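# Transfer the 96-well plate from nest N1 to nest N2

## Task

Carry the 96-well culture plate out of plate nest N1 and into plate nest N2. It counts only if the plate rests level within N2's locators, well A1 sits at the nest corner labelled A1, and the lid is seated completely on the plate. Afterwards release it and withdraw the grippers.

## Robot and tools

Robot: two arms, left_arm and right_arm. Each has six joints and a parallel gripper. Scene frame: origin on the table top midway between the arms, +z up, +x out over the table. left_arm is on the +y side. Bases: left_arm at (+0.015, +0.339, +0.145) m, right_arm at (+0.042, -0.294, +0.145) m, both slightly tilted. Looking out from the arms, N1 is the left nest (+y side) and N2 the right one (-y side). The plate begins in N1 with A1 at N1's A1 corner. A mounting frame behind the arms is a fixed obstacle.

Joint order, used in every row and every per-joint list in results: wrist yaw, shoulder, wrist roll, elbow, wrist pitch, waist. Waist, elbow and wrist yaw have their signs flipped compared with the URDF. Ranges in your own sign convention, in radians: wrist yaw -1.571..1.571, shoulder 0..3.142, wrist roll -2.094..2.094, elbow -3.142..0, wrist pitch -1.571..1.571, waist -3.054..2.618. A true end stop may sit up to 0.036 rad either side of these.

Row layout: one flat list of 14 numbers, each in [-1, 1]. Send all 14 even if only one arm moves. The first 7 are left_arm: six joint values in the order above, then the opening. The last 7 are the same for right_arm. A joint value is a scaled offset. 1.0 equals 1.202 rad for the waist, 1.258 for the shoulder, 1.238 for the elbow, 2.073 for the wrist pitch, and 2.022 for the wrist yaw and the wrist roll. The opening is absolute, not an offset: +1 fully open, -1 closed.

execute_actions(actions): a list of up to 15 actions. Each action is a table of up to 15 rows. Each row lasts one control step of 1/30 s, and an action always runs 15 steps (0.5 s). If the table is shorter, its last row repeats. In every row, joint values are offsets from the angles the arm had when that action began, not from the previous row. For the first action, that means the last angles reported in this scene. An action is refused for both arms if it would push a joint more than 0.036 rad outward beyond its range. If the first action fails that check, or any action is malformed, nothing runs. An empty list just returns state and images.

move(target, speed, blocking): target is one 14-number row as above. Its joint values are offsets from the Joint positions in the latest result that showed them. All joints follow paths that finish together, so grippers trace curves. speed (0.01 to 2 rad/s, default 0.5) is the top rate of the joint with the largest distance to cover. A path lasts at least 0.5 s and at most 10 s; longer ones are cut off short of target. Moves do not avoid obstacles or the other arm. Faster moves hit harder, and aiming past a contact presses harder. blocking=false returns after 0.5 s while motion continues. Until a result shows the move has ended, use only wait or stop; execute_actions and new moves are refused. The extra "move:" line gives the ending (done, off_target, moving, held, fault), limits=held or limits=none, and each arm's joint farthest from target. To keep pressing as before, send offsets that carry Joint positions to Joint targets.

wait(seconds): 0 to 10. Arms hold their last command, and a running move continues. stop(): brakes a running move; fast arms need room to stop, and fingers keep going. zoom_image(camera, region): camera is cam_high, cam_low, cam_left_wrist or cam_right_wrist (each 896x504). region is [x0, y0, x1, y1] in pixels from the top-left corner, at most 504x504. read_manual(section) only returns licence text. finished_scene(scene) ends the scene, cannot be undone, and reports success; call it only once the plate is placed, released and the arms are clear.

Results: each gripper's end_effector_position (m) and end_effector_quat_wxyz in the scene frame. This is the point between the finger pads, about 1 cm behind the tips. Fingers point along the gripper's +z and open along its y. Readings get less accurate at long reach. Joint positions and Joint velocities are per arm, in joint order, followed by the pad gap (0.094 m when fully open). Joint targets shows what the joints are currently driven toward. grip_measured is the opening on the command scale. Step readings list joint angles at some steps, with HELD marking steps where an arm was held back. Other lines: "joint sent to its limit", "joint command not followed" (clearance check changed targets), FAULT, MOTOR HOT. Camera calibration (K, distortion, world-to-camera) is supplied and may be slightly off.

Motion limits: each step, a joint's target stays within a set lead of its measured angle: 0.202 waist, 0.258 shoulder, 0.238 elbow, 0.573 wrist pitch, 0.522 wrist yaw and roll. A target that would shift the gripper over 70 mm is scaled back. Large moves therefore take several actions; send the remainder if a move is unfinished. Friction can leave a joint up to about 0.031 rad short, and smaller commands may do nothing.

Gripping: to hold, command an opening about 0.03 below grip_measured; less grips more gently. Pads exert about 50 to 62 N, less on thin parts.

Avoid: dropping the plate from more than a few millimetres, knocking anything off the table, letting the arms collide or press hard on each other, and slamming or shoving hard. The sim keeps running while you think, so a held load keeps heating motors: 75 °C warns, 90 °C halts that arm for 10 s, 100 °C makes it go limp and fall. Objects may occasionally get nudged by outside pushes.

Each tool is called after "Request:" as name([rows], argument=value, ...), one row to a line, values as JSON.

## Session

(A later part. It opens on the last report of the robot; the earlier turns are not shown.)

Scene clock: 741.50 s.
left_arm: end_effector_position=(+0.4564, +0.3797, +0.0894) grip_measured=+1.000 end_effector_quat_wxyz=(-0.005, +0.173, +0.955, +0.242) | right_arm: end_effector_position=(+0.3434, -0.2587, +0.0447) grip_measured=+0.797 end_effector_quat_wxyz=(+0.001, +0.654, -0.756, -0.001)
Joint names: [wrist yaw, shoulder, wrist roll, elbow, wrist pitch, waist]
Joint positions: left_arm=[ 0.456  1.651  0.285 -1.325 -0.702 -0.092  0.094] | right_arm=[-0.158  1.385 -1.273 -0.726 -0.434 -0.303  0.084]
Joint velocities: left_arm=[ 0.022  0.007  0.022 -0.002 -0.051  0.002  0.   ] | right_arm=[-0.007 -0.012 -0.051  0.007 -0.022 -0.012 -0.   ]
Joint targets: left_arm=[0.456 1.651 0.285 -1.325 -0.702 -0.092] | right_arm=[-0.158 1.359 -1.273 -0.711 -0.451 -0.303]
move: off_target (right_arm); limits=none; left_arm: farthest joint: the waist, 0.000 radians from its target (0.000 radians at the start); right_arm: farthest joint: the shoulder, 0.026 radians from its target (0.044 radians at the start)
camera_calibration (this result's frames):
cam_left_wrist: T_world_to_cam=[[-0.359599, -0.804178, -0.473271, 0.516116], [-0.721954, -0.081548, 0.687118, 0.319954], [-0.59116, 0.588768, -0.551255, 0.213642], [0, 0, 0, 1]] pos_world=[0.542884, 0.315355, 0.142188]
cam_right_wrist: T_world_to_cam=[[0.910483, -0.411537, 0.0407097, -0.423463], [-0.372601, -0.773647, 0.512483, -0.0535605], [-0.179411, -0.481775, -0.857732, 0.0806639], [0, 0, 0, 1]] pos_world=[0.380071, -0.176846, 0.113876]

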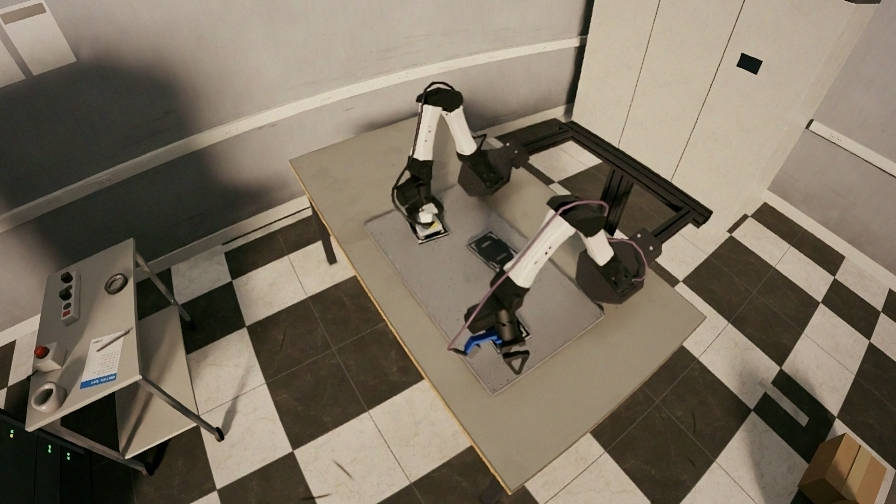

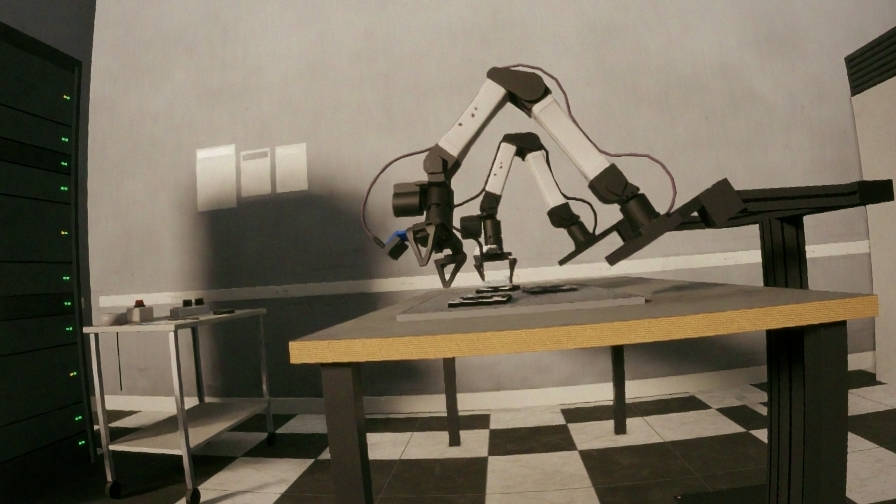

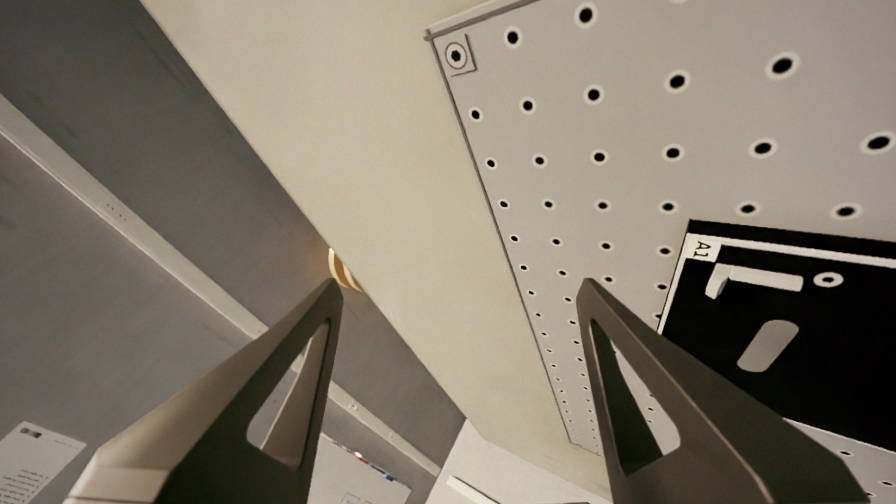

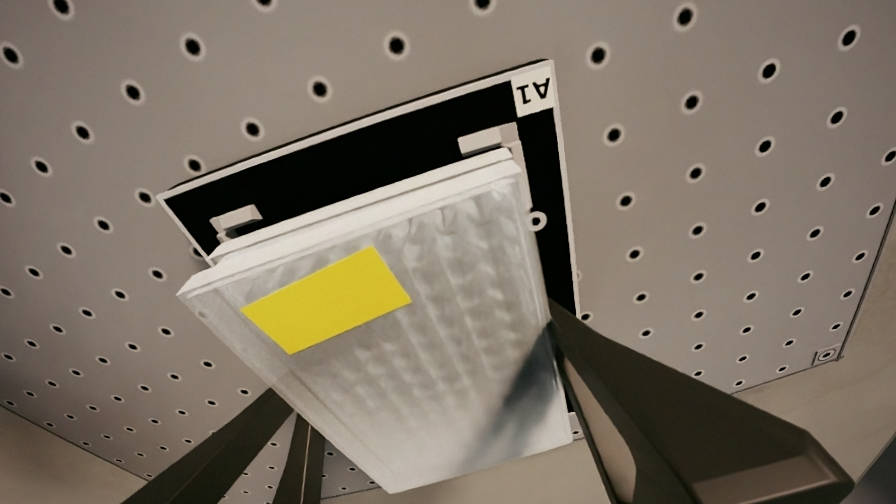

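Request:
move(target=[0,0,0,0,0,0,1,0,-0.015,0.016,0.012,0,0.01,0.75], speed=0.03)

Scene clock: 750.70 s.
left_arm: end_effector_position=(+0.4564, +0.3797, +0.0894) grip_measured=+1.000 end_effector_quat_wxyz=(-0.005, +0.173, +0.955, +0.242) | right_arm: end_effector_position=(+0.3434, -0.2602, +0.0445) grip_measured=+0.797 end_effector_quat_wxyz=(+0.002, +0.645, -0.765, +0.000)
Joint names: [wrist yaw, shoulder, wrist roll, elbow, wrist pitch, waist]
Joint positions: left_arm=[ 0.456  1.651  0.285 -1.325 -0.702 -0.092  0.094] | right_arm=[-0.158  1.385 -1.252 -0.726 -0.434 -0.298  0.084]
Joint velocities: left_arm=[ 0.037  0.002  0.066  0.012 -0.066  0.022  0.   ] | right_arm=[ 0.022 -0.017  0.037  0.007 -0.037 -0.017  0.001]
Joint targets: left_arm=[0.456 1.651 0.285 -1.325 -0.702 -0.092] | right_arm=[-0.158 1.366 -1.241 -0.711 -0.434 -0.291]
move: done; limits=none; left_arm: farthest joint: the waist, 0.000 radians from its target (0.000 radians at the start); right_arm: farthest joint: the shoulder, 0.018 radians from its target (0.018 radians at the start)
camera_calibration (this result's frames):
cam_left_wrist: T_world_to_cam=[[-0.359599, -0.804178, -0.473271, 0.516116], [-0.721954, -0.081548, 0.687118, 0.319954], [-0.59116, 0.588768, -0.551255, 0.213642], [0, 0, 0, 1]] pos_world=[0.542884, 0.315355, 0.142188]
cam_right_wrist: T_world_to_cam=[[0.899825, -0.434306, 0.0411462, -0.426403], [-0.391664, -0.762719, 0.514644, -0.0453716], [-0.19213, -0.479205, -0.856416, 0.0847394], [0, 0, 0, 1]] pos_world=[0.382198, -0.179187, 0.113467]

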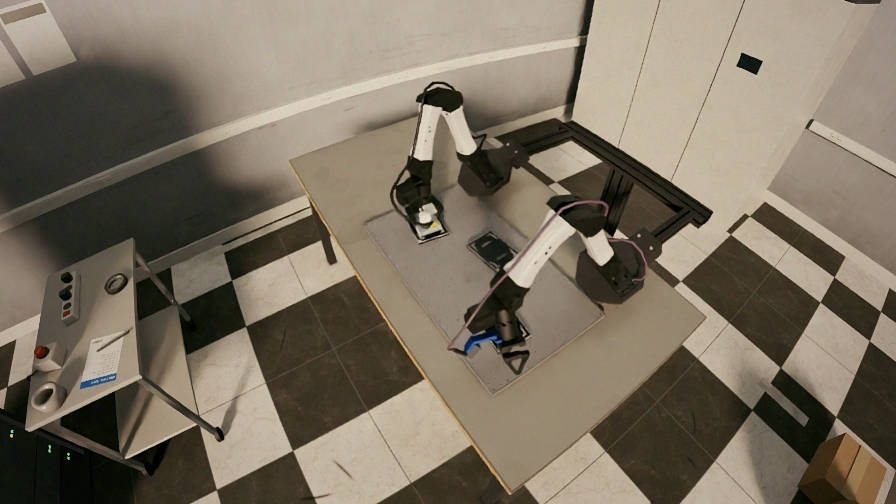

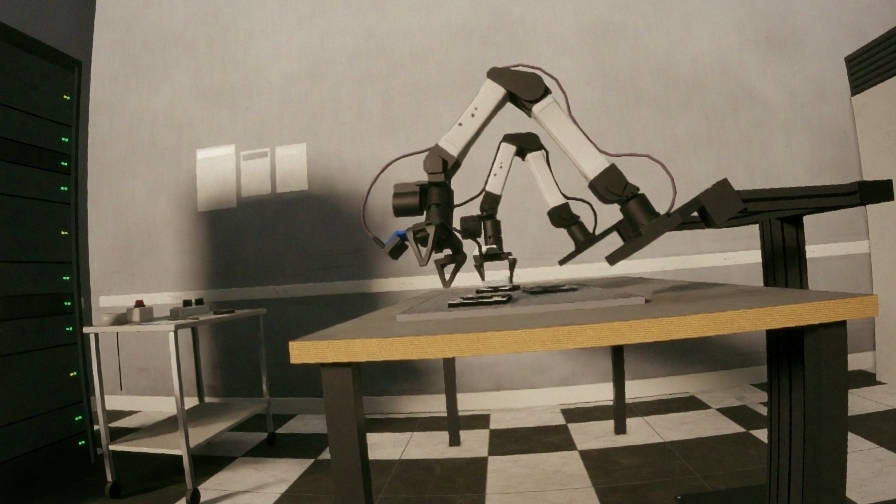

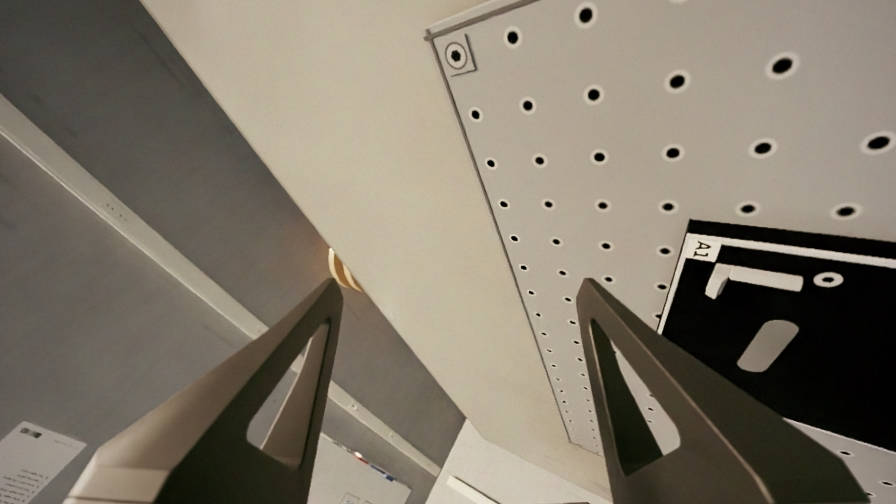

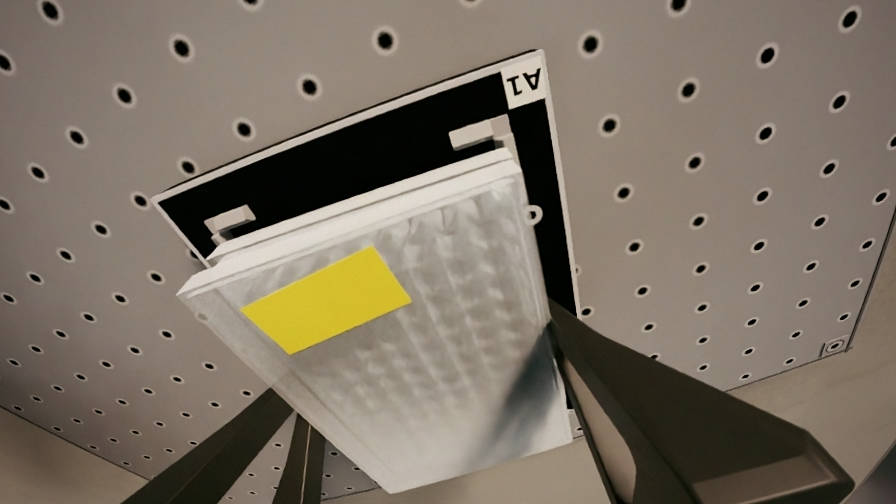

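Request:
move(target=[0,0,0,0,0,0,1,0,0.028,0,0.034,0.023,0,0.75], speed=0.03)

Scene clock: 756.43 s.
left_arm: end_effector_position=(+0.4564, +0.3797, +0.0894) grip_measured=+1.000 end_effector_quat_wxyz=(-0.005, +0.173, +0.955, +0.242) | right_arm: end_effector_position=(+0.3403, -0.2597, +0.0376) grip_measured=+0.797 end_effector_quat_wxyz=(+0.003, +0.644, -0.765, -0.001)
Joint names: [wrist yaw, shoulder, wrist roll, elbow, wrist pitch, waist]
Joint positions: left_arm=[ 0.456  1.651  0.285 -1.325 -0.702 -0.092  0.094] | right_arm=[-0.158  1.404 -1.251 -0.709 -0.402 -0.298  0.084]
Joint velocities: left_arm=[ 0.066  0.012 -0.037  0.017 -0.081  0.007  0.   ] | right_arm=[ 0.051  0.007  0.007  0.007 -0.007 -0.012 -0.   ]
Joint targets: left_arm=[0.456 1.651 0.285 -1.325 -0.702 -0.092] | right_arm=[-0.158 1.420 -1.252 -0.684 -0.387 -0.298]
move: off_target (right_arm); limits=none; left_arm: farthest joint: the waist, 0.000 radians from its target (0.000 radians at the start); right_arm: farthest joint: the elbow, 0.025 radians from its target (0.042 radians at the start)
camera_calibration (this result's frames):
cam_left_wrist: T_world_to_cam=[[-0.359599, -0.804178, -0.473271, 0.516116], [-0.721954, -0.081548, 0.687118, 0.319954], [-0.59116, 0.588768, -0.551255, 0.213642], [0, 0, 0, 1]] pos_world=[0.542884, 0.315355, 0.142188]
cam_right_wrist: T_world_to_cam=[[0.899817, -0.434532, 0.0388749, -0.423009], [-0.390377, -0.762181, 0.516417, -0.043024], [-0.19477, -0.479857, -0.855454, 0.0792134], [0, 0, 0, 1]] pos_world=[0.379264, -0.178592, 0.106426]

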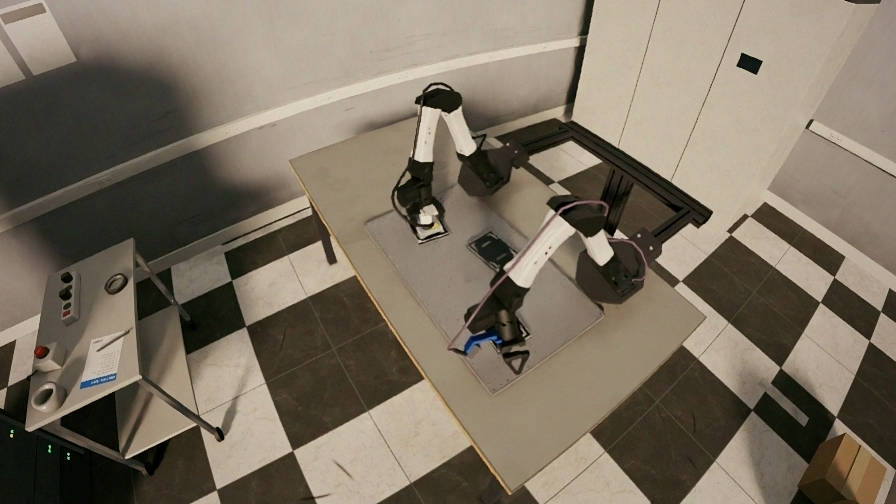

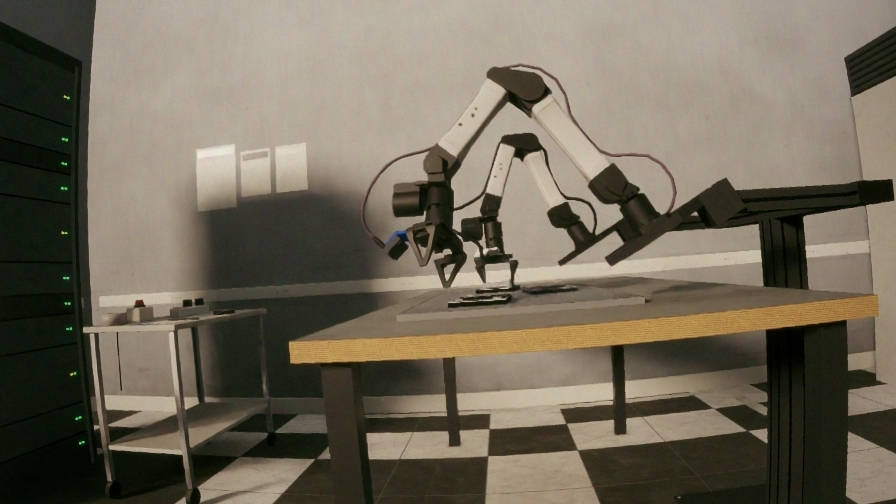

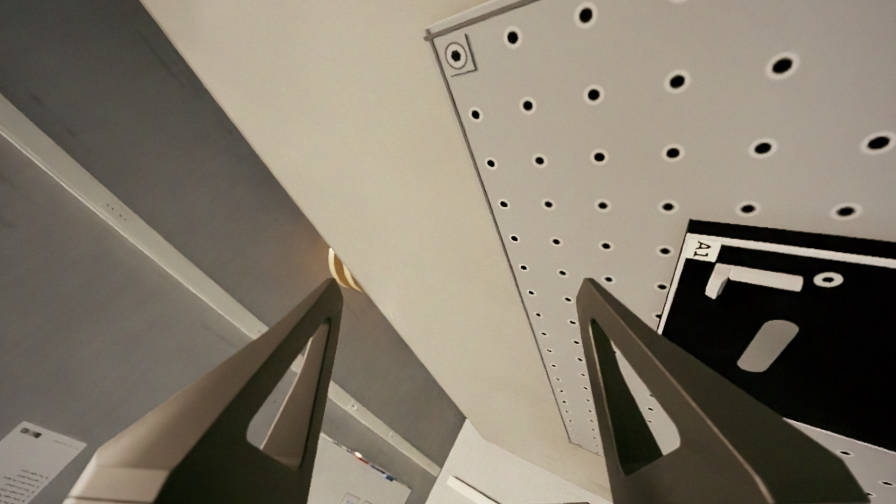

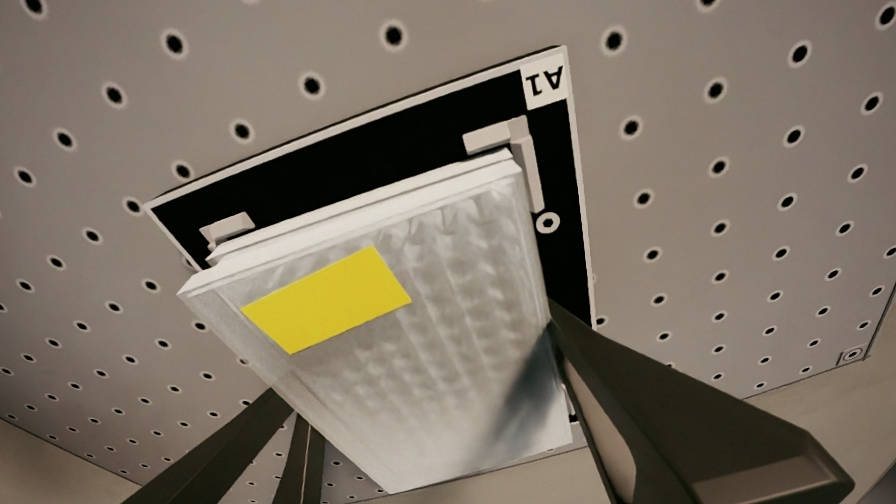

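Request:
execute_actions([
  [[0,0,0,0,0,0,1,0,0.012,0,0,0.006,0,0.75]],
  [[0,0,0,0,0,0,1,0,0,0,0,0,0,0.84]],
  [[0,0,0,0,0,0,1,0,0,0,0,0,0,1]],
  [[0,0,0,0,0,0,1,0,0,0,0,0,0,1]],
])

Request:
move(target=[0,0,0,0,0,0,1,0,-0.095,0,-0.04,-0.06,-0.015,1], speed=0.06)

Scene clock: 762.43 s.
left_arm: end_effector_position=(+0.4564, +0.3797, +0.0894) grip_measured=+1.000 end_effector_quat_wxyz=(-0.005, +0.173, +0.955, +0.242) | right_arm: end_effector_position=(+0.3403, -0.2597, +0.0376) grip_measured=+1.000 end_effector_quat_wxyz=(+0.003, +0.644, -0.765, -0.001)
Joint names: [wrist yaw, shoulder, wrist roll, elbow, wrist pitch, waist]
Joint positions: left_arm=[ 0.456  1.651  0.285 -1.325 -0.702 -0.092  0.094] | right_arm=[-0.158  1.404 -1.251 -0.709 -0.402 -0.298  0.094]
Joint velocities: left_arm=[-0.007 -0.007  0.022  0.002  0.007  0.012  0.   ] | right_arm=[-0.037  0.007  0.007  0.017 -0.007  0.002  0.   ]
Joint targets: left_arm=[0.456 1.651 0.285 -1.325 -0.702 -0.092] | right_arm=[-0.158 1.404 -1.251 -0.709 -0.402 -0.298]
Step readings (joint positions; steps 1 to 15: 1st action; 16 to 30: 2nd action; 31 to 45: 3rd action; 46 to 60: 4th action):
0: left_arm=[0.456 1.651 0.285 -1.325 -0.702 -0.092] | right_arm=[-0.158 1.404 -1.251 -0.709 -0.402 -0.298]
1: left_arm=[0.456 1.651 0.285 -1.325 -0.702 -0.092] | right_arm=[-0.158 1.404 -1.251 -0.709 -0.402 -0.298]
2: left_arm=[0.456 1.651 0.285 -1.325 -0.702 -0.092] | right_arm=[-0.158 1.404 -1.251 -0.709 -0.402 -0.298]
4: left_arm=[0.456 1.651 0.285 -1.325 -0.702 -0.092] | right_arm=[-0.158 1.404 -1.251 -0.709 -0.402 -0.298]
8: left_arm=[0.456 1.651 0.285 -1.325 -0.702 -0.092] | right_arm=[-0.158 1.404 -1.251 -0.709 -0.402 -0.298]
15: left_arm=[0.456 1.651 0.285 -1.325 -0.702 -0.092] | right_arm=[-0.158 1.404 -1.251 -0.709 -0.402 -0.298]
16: left_arm=[0.456 1.651 0.285 -1.325 -0.702 -0.092] | right_arm=[-0.158 1.404 -1.251 -0.709 -0.402 -0.298]
17: left_arm=[0.456 1.651 0.285 -1.325 -0.702 -0.092] | right_arm=[-0.158 1.404 -1.251 -0.709 -0.402 -0.298]
19: left_arm=[0.456 1.651 0.285 -1.325 -0.702 -0.092] | right_arm=[-0.158 1.404 -1.251 -0.709 -0.402 -0.298]
23: left_arm=[0.456 1.651 0.285 -1.325 -0.702 -0.092] | right_arm=[-0.158 1.404 -1.251 -0.709 -0.402 -0.298]
30: left_arm=[0.456 1.651 0.285 -1.325 -0.702 -0.092] | right_arm=[-0.158 1.404 -1.251 -0.709 -0.402 -0.298]
31: left_arm=[0.456 1.651 0.285 -1.325 -0.702 -0.092] | right_arm=[-0.158 1.404 -1.251 -0.709 -0.402 -0.298]
32: left_arm=[0.456 1.651 0.285 -1.325 -0.702 -0.092] | right_arm=[-0.158 1.404 -1.251 -0.709 -0.402 -0.298]
34: left_arm=[0.456 1.651 0.285 -1.325 -0.702 -0.092] | right_arm=[-0.158 1.404 -1.251 -0.709 -0.402 -0.298]
38: left_arm=[0.456 1.651 0.285 -1.325 -0.702 -0.092] | right_arm=[-0.158 1.404 -1.251 -0.709 -0.402 -0.298]
45: left_arm=[0.456 1.651 0.285 -1.325 -0.702 -0.092] | right_arm=[-0.158 1.404 -1.251 -0.709 -0.402 -0.298]
46: left_arm=[0.456 1.651 0.285 -1.325 -0.702 -0.092] | right_arm=[-0.158 1.404 -1.251 -0.709 -0.402 -0.298]
47: left_arm=[0.456 1.651 0.285 -1.325 -0.702 -0.092] | right_arm=[-0.158 1.404 -1.251 -0.709 -0.402 -0.298]
49: left_arm=[0.456 1.651 0.285 -1.325 -0.702 -0.092] | right_arm=[-0.158 1.404 -1.251 -0.709 -0.402 -0.298]
53: left_arm=[0.456 1.651 0.285 -1.325 -0.702 -0.092] | right_arm=[-0.158 1.404 -1.251 -0.709 -0.402 -0.298]
60: Joint positions above
camera_calibration (this result's frames):
cam_left_wrist: T_world_to_cam=[[-0.359599, -0.804178, -0.473271, 0.516116], [-0.721954, -0.081548, 0.687118, 0.319954], [-0.59116, 0.588768, -0.551255, 0.213642], [0, 0, 0, 1]] pos_world=[0.542884, 0.315355, 0.142188]
cam_right_wrist: T_world_to_cam=[[0.899817, -0.434532, 0.0388749, -0.423009], [-0.390377, -0.762181, 0.516417, -0.043024], [-0.19477, -0.479857, -0.855454, 0.0792134], [0, 0, 0, 1]] pos_world=[0.379264, -0.178592, 0.106426]

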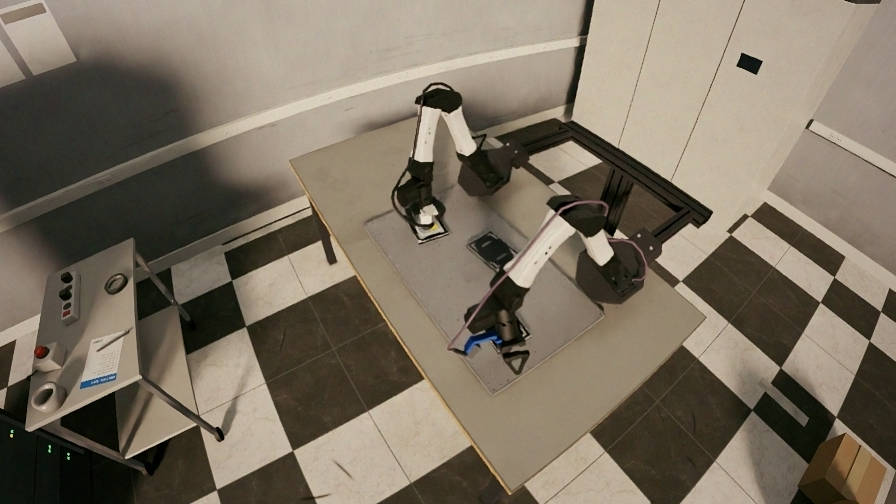

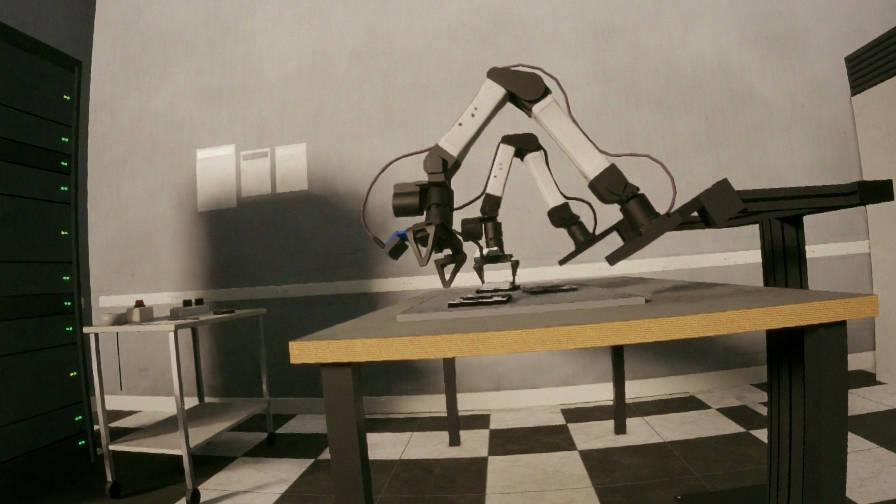

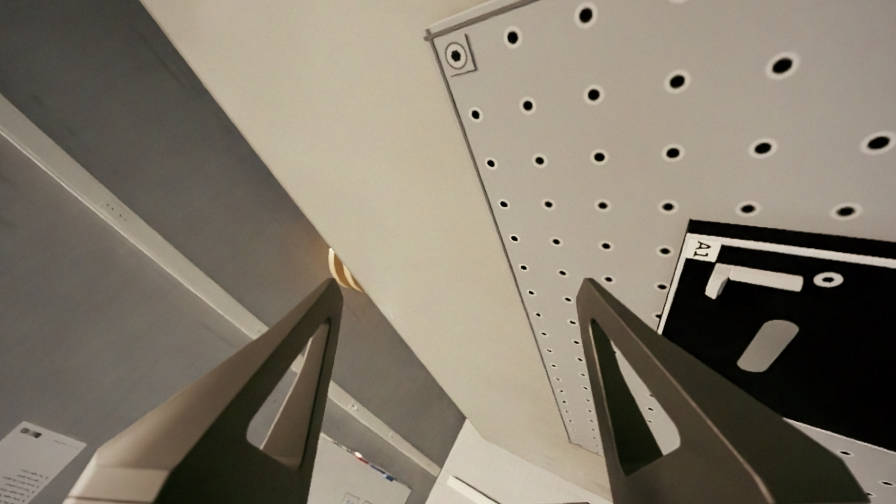

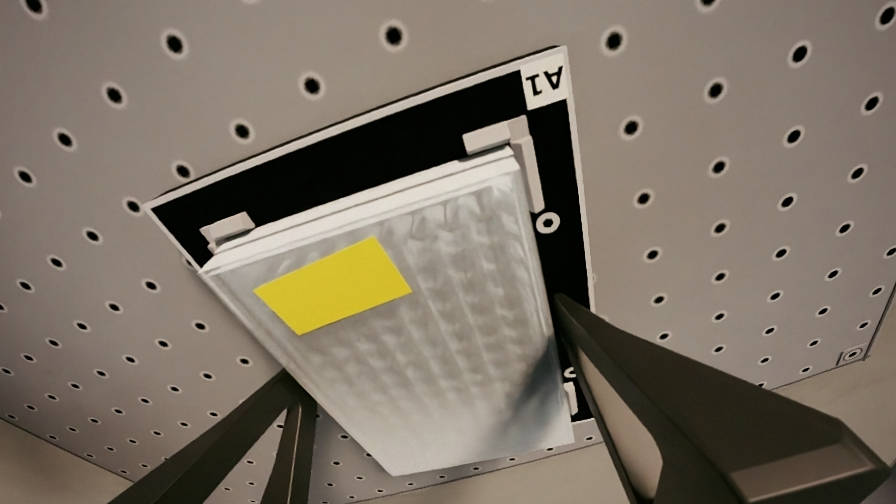

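Scene clock: 764.97 s.
left_arm: end_effector_position=(+0.4564, +0.3797, +0.0894) grip_measured=+1.000 end_effector_quat_wxyz=(-0.005, +0.173, +0.955, +0.242) | right_arm: end_effector_position=(+0.3423, -0.2605, +0.0637) grip_measured=+1.000 end_effector_quat_wxyz=(-0.003, +0.647, -0.762, +0.001)
Joint names: [wrist yaw, shoulder, wrist roll, elbow, wrist pitch, waist]
Joint positions: left_arm=[ 0.456  1.651  0.285 -1.325 -0.702 -0.092  0.094] | right_arm=[-0.158  1.307 -1.251 -0.733 -0.51  -0.308  0.094]
Joint velocities: left_arm=[ 0.022 -0.002 -0.007  0.007  0.066  0.002  0.   ] | right_arm=[ 0.051  0.007 -0.022  0.007  0.066 -0.002  0.   ]
Joint targets: left_arm=[0.456 1.651 0.285 -1.325 -0.702 -0.092] | right_arm=[-0.158 1.284 -1.251 -0.759 -0.526 -0.316]
move: off_target (right_arm); limits=none; left_arm: farthest joint: the waist, 0.000 radians from its target (0.000 radians at the start); right_arm: farthest joint: the elbow, 0.025 radians from its target (0.049 radians at the start)
camera_calibration (this result's frames):
cam_left_wrist: T_world_to_cam=[[-0.359599, -0.804178, -0.473271, 0.516116], [-0.721954, -0.081548, 0.687118, 0.319954], [-0.59116, 0.588768, -0.551255, 0.213642], [0, 0, 0, 1]] pos_world=[0.542884, 0.315355, 0.142188]
cam_right_wrist: T_world_to_cam=[[0.902239, -0.428659, 0.0470675, -0.425984], [-0.391399, -0.768182, 0.506658, -0.0568924], [-0.181027, -0.475549, -0.860861, 0.0983399], [0, 0, 0, 1]] pos_world=[0.379874, -0.17954, 0.133532]

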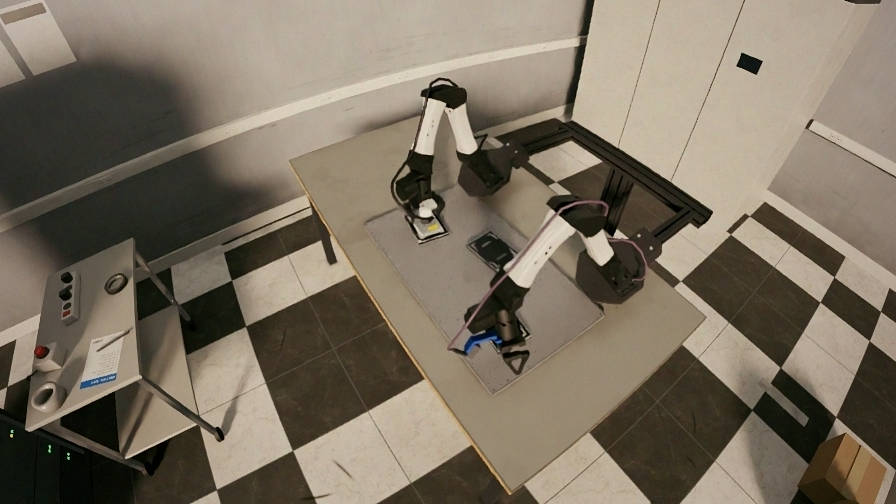

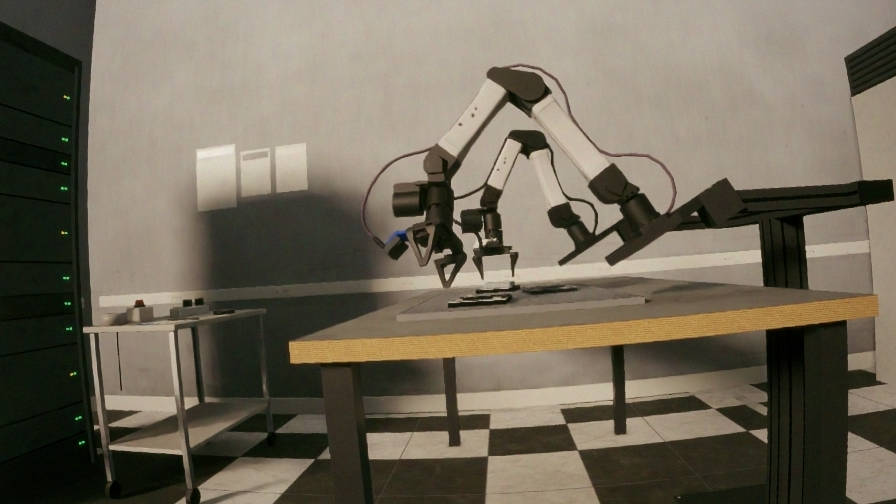

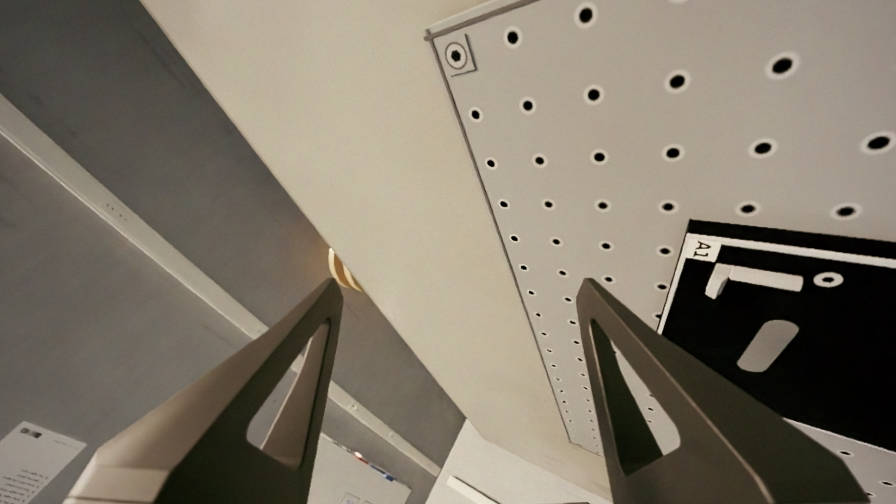

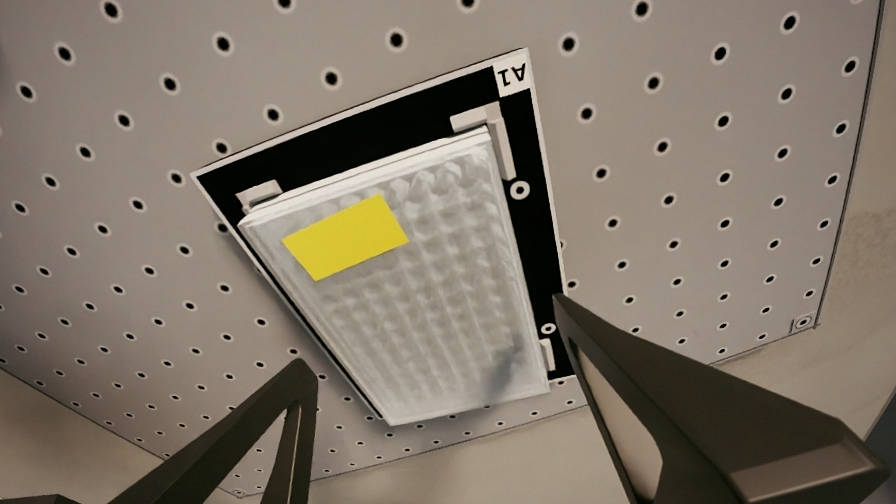

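Request:
zoom_image(camera="cam_right_wrist", region=[180,80,600,440])

Request:
zoom_image(camera="cam_low", region=[440,260,560,310])

Region (180, 80, 600, 440) of cam_right_wrist's 896x504 image, scaled by 1.200, with more detail than that image has; it fills the top 432 rows of this view, and the rest is white.

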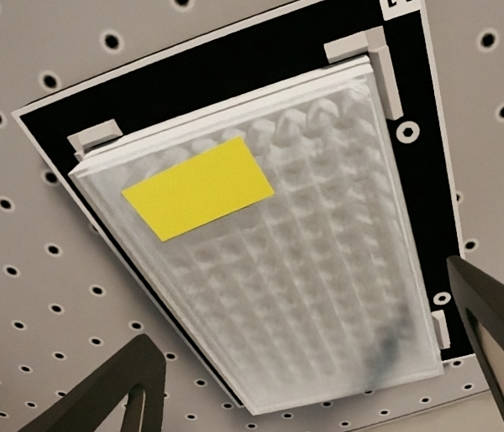

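Region (440, 260, 560, 310) of cam_low's 896x504 image, scaled by 4.200, with more detail than that image has; it fills the top 210 rows of this view, and the rest is white.

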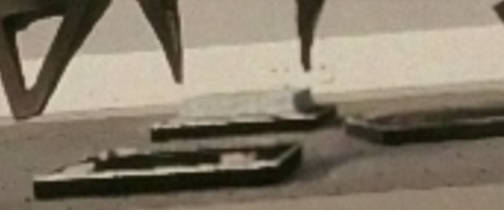

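Request:
move(target=[0,0,0,0,0,0,1,0,-0.15,0,0,-0.06,0.15,1], speed=0.4)

Request:
zoom_image(camera="cam_high", region=[380,180,480,260])

Scene clock: 770.50 s.
left_arm: end_effector_position=(+0.4564, +0.3797, +0.0894) grip_measured=+1.000 end_effector_quat_wxyz=(-0.005, +0.173, +0.955, +0.242) | right_arm: end_effector_position=(+0.3420, -0.3159, +0.0978) grip_measured=+1.000 end_effector_quat_wxyz=(-0.003, -0.584, +0.810, -0.046)
Joint names: [wrist yaw, shoulder, wrist roll, elbow, wrist pitch, waist]
Joint positions: left_arm=[ 0.456  1.651  0.285 -1.325 -0.702 -0.092  0.094] | right_arm=[-0.158  1.138 -1.251 -0.733 -0.619 -0.135  0.094]
Joint velocities: left_arm=[ 0.022 -0.007 -0.007  0.002 -0.007 -0.002  0.   ] | right_arm=[-0.037  0.007  0.007 -0.027 -0.007  0.002  0.   ]
Joint targets: left_arm=[0.456 1.651 0.285 -1.325 -0.702 -0.092] | right_arm=[-0.158 1.119 -1.251 -0.733 -0.635 -0.128]
move: done; limits=none; left_arm: farthest joint: the waist, 0.000 radians from its target (0.000 radians at the start); right_arm: farthest joint: the shoulder, 0.020 radians from its target (0.189 radians at the start)
camera_calibration (this result's frames):
cam_left_wrist: T_world_to_cam=[[-0.359599, -0.804178, -0.473271, 0.516116], [-0.721954, -0.081548, 0.687118, 0.319954], [-0.59116, 0.588768, -0.551255, 0.213642], [0, 0, 0, 1]] pos_world=[0.542884, 0.315355, 0.142188]
cam_right_wrist: T_world_to_cam=[[0.819316, -0.55905, 0.127218, -0.471758], [-0.530099, -0.654099, 0.539583, -0.0366327], [-0.218441, -0.509527, -0.832265, 0.100463], [0, 0, 0, 1]] pos_world=[0.389045, -0.236509, 0.163395]

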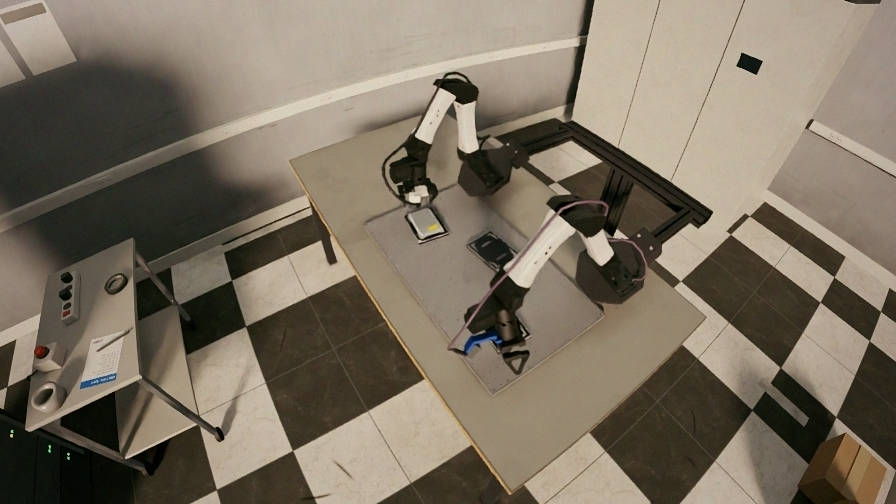

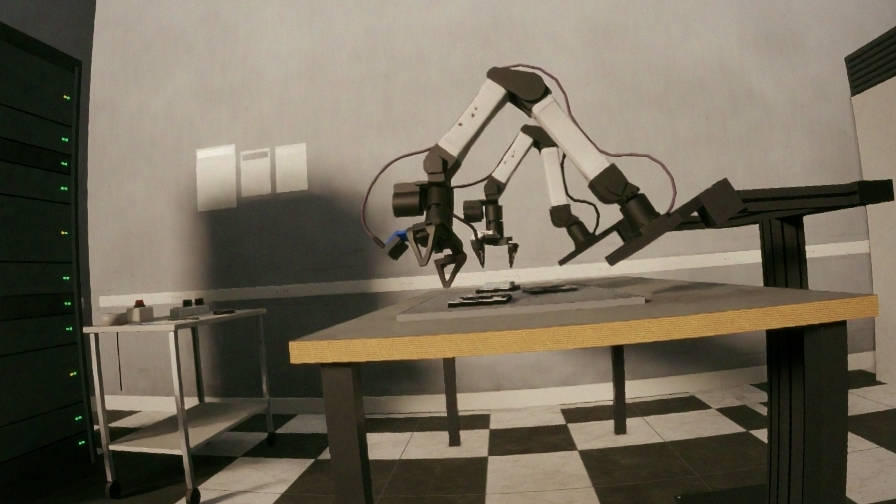

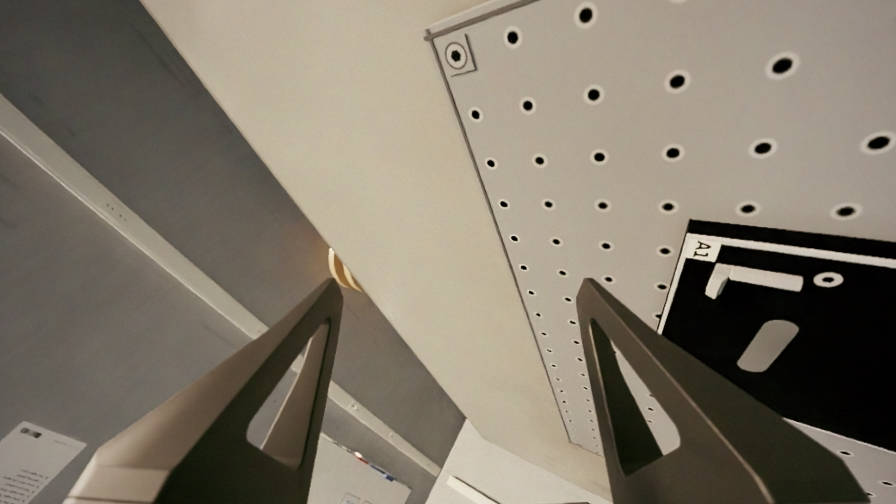

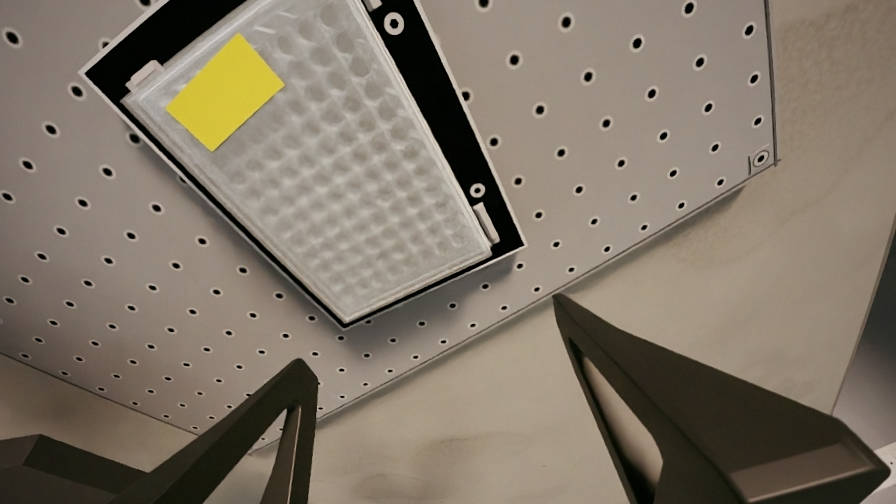

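Region (380, 180, 480, 260) of cam_high's 896x504 image, scaled by 5.040, with more detail than that image has; it fills the top 403 rows of this view, and the rest is white.

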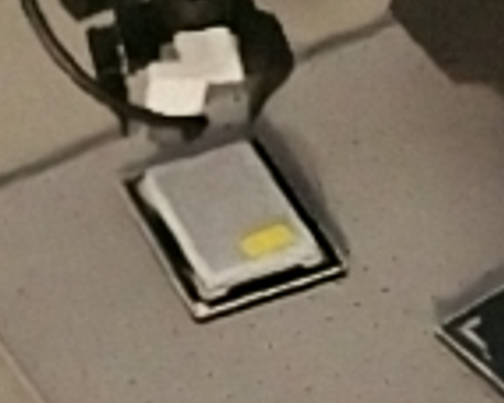

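Request:
move(target=[0,0,0,0,0,0,1,0,0,-0.39,0,0,-0.12,1], speed=0.8)

Scene clock: 778.33 s.
left_arm: end_effector_position=(+0.4564, +0.3797, +0.0894) grip_measured=+1.000 end_effector_quat_wxyz=(-0.005, +0.173, +0.955, +0.242) | right_arm: end_effector_position=(+0.3427, -0.2771, +0.1003) grip_measured=+1.000 end_effector_quat_wxyz=(-0.012, +0.878, -0.479, +0.029)
Joint names: [wrist yaw, shoulder, wrist roll, elbow, wrist pitch, waist]
Joint positions: left_arm=[ 0.456  1.651  0.285 -1.325 -0.702 -0.092  0.094] | right_arm=[-0.158  1.138 -2.028 -0.733 -0.619 -0.271  0.094]
Joint velocities: left_arm=[-0.022 -0.012  0.081 -0.017  0.037  0.007  0.   ] | right_arm=[ 0.022 -0.007 -0.037  0.007 -0.037  0.012  0.   ]
Joint targets: left_arm=[0.456 1.651 0.285 -1.325 -0.702 -0.092] | right_arm=[-0.158 1.138 -2.040 -0.733 -0.619 -0.279]
move: done; limits=none; left_arm: farthest joint: the waist, 0.000 radians from its target (0.000 radians at the start); right_arm: farthest joint: the wrist roll, 0.011 radians from its target (0.788 radians at the start)
camera_calibration (this result's frames):
cam_left_wrist: T_world_to_cam=[[-0.359599, -0.804178, -0.473271, 0.516116], [-0.721954, -0.081548, 0.687118, 0.319954], [-0.59116, 0.588768, -0.551255, 0.213642], [0, 0, 0, 1]] pos_world=[0.542884, 0.315355, 0.142188]
cam_right_wrist: T_world_to_cam=[[0.952206, 0.288502, 0.10035, -0.258917], [0.194022, -0.824997, 0.530787, -0.306849], [0.235921, -0.485949, -0.841543, -0.0256907], [0, 0, 0, 1]] pos_world=[0.312139, -0.190935, 0.167234]

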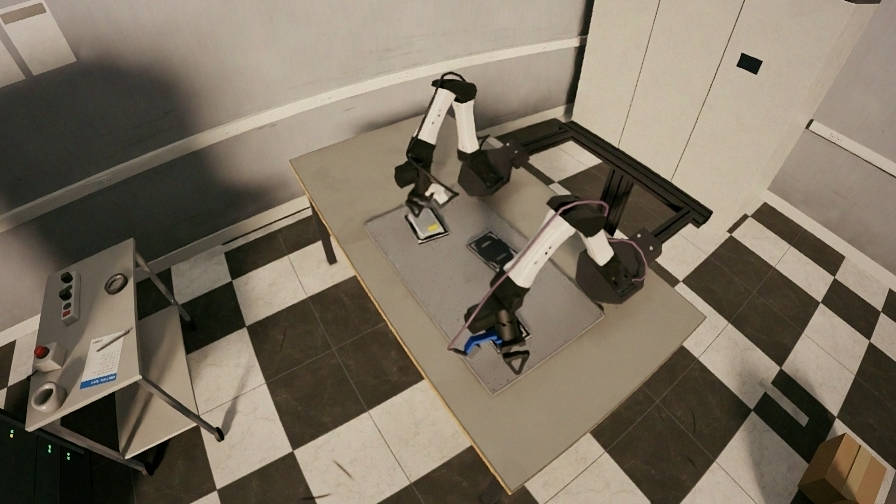

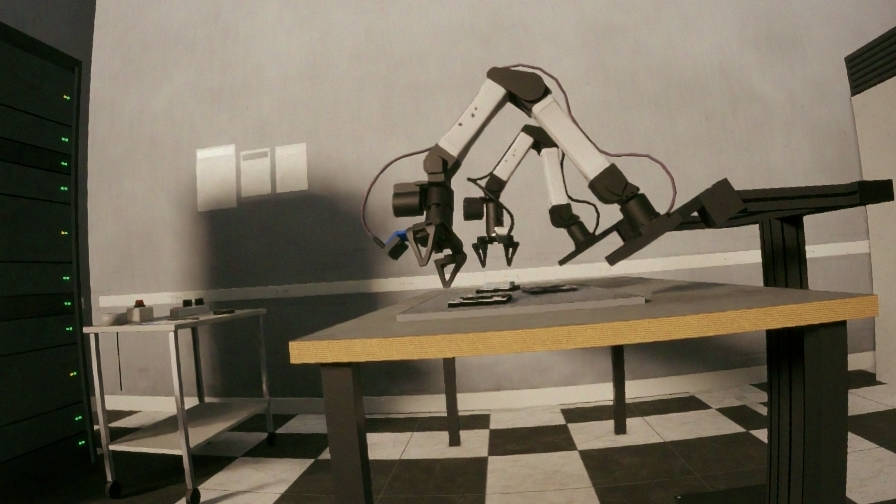

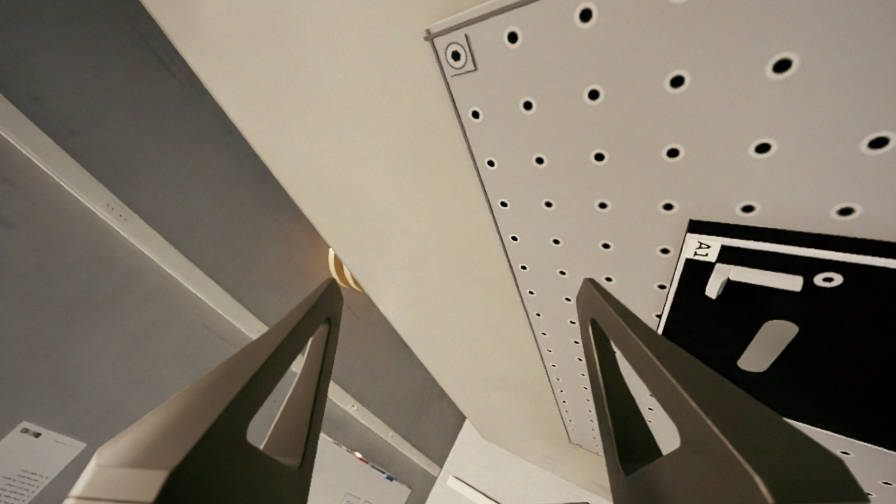

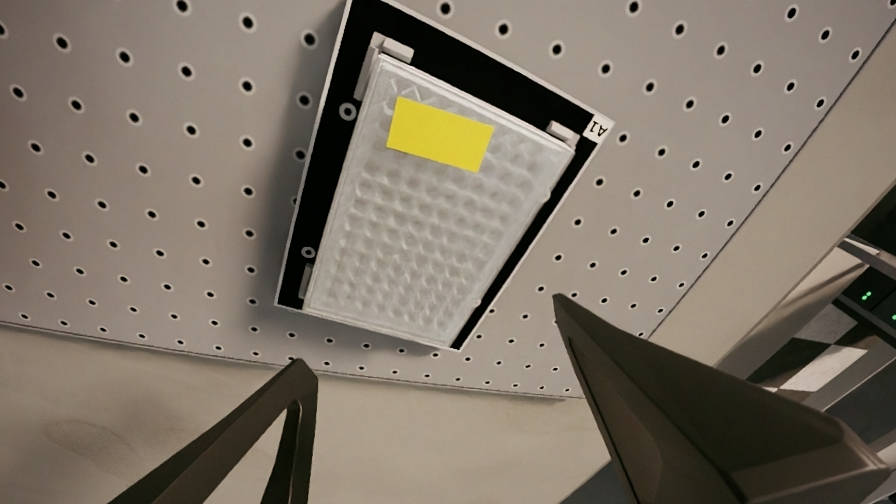

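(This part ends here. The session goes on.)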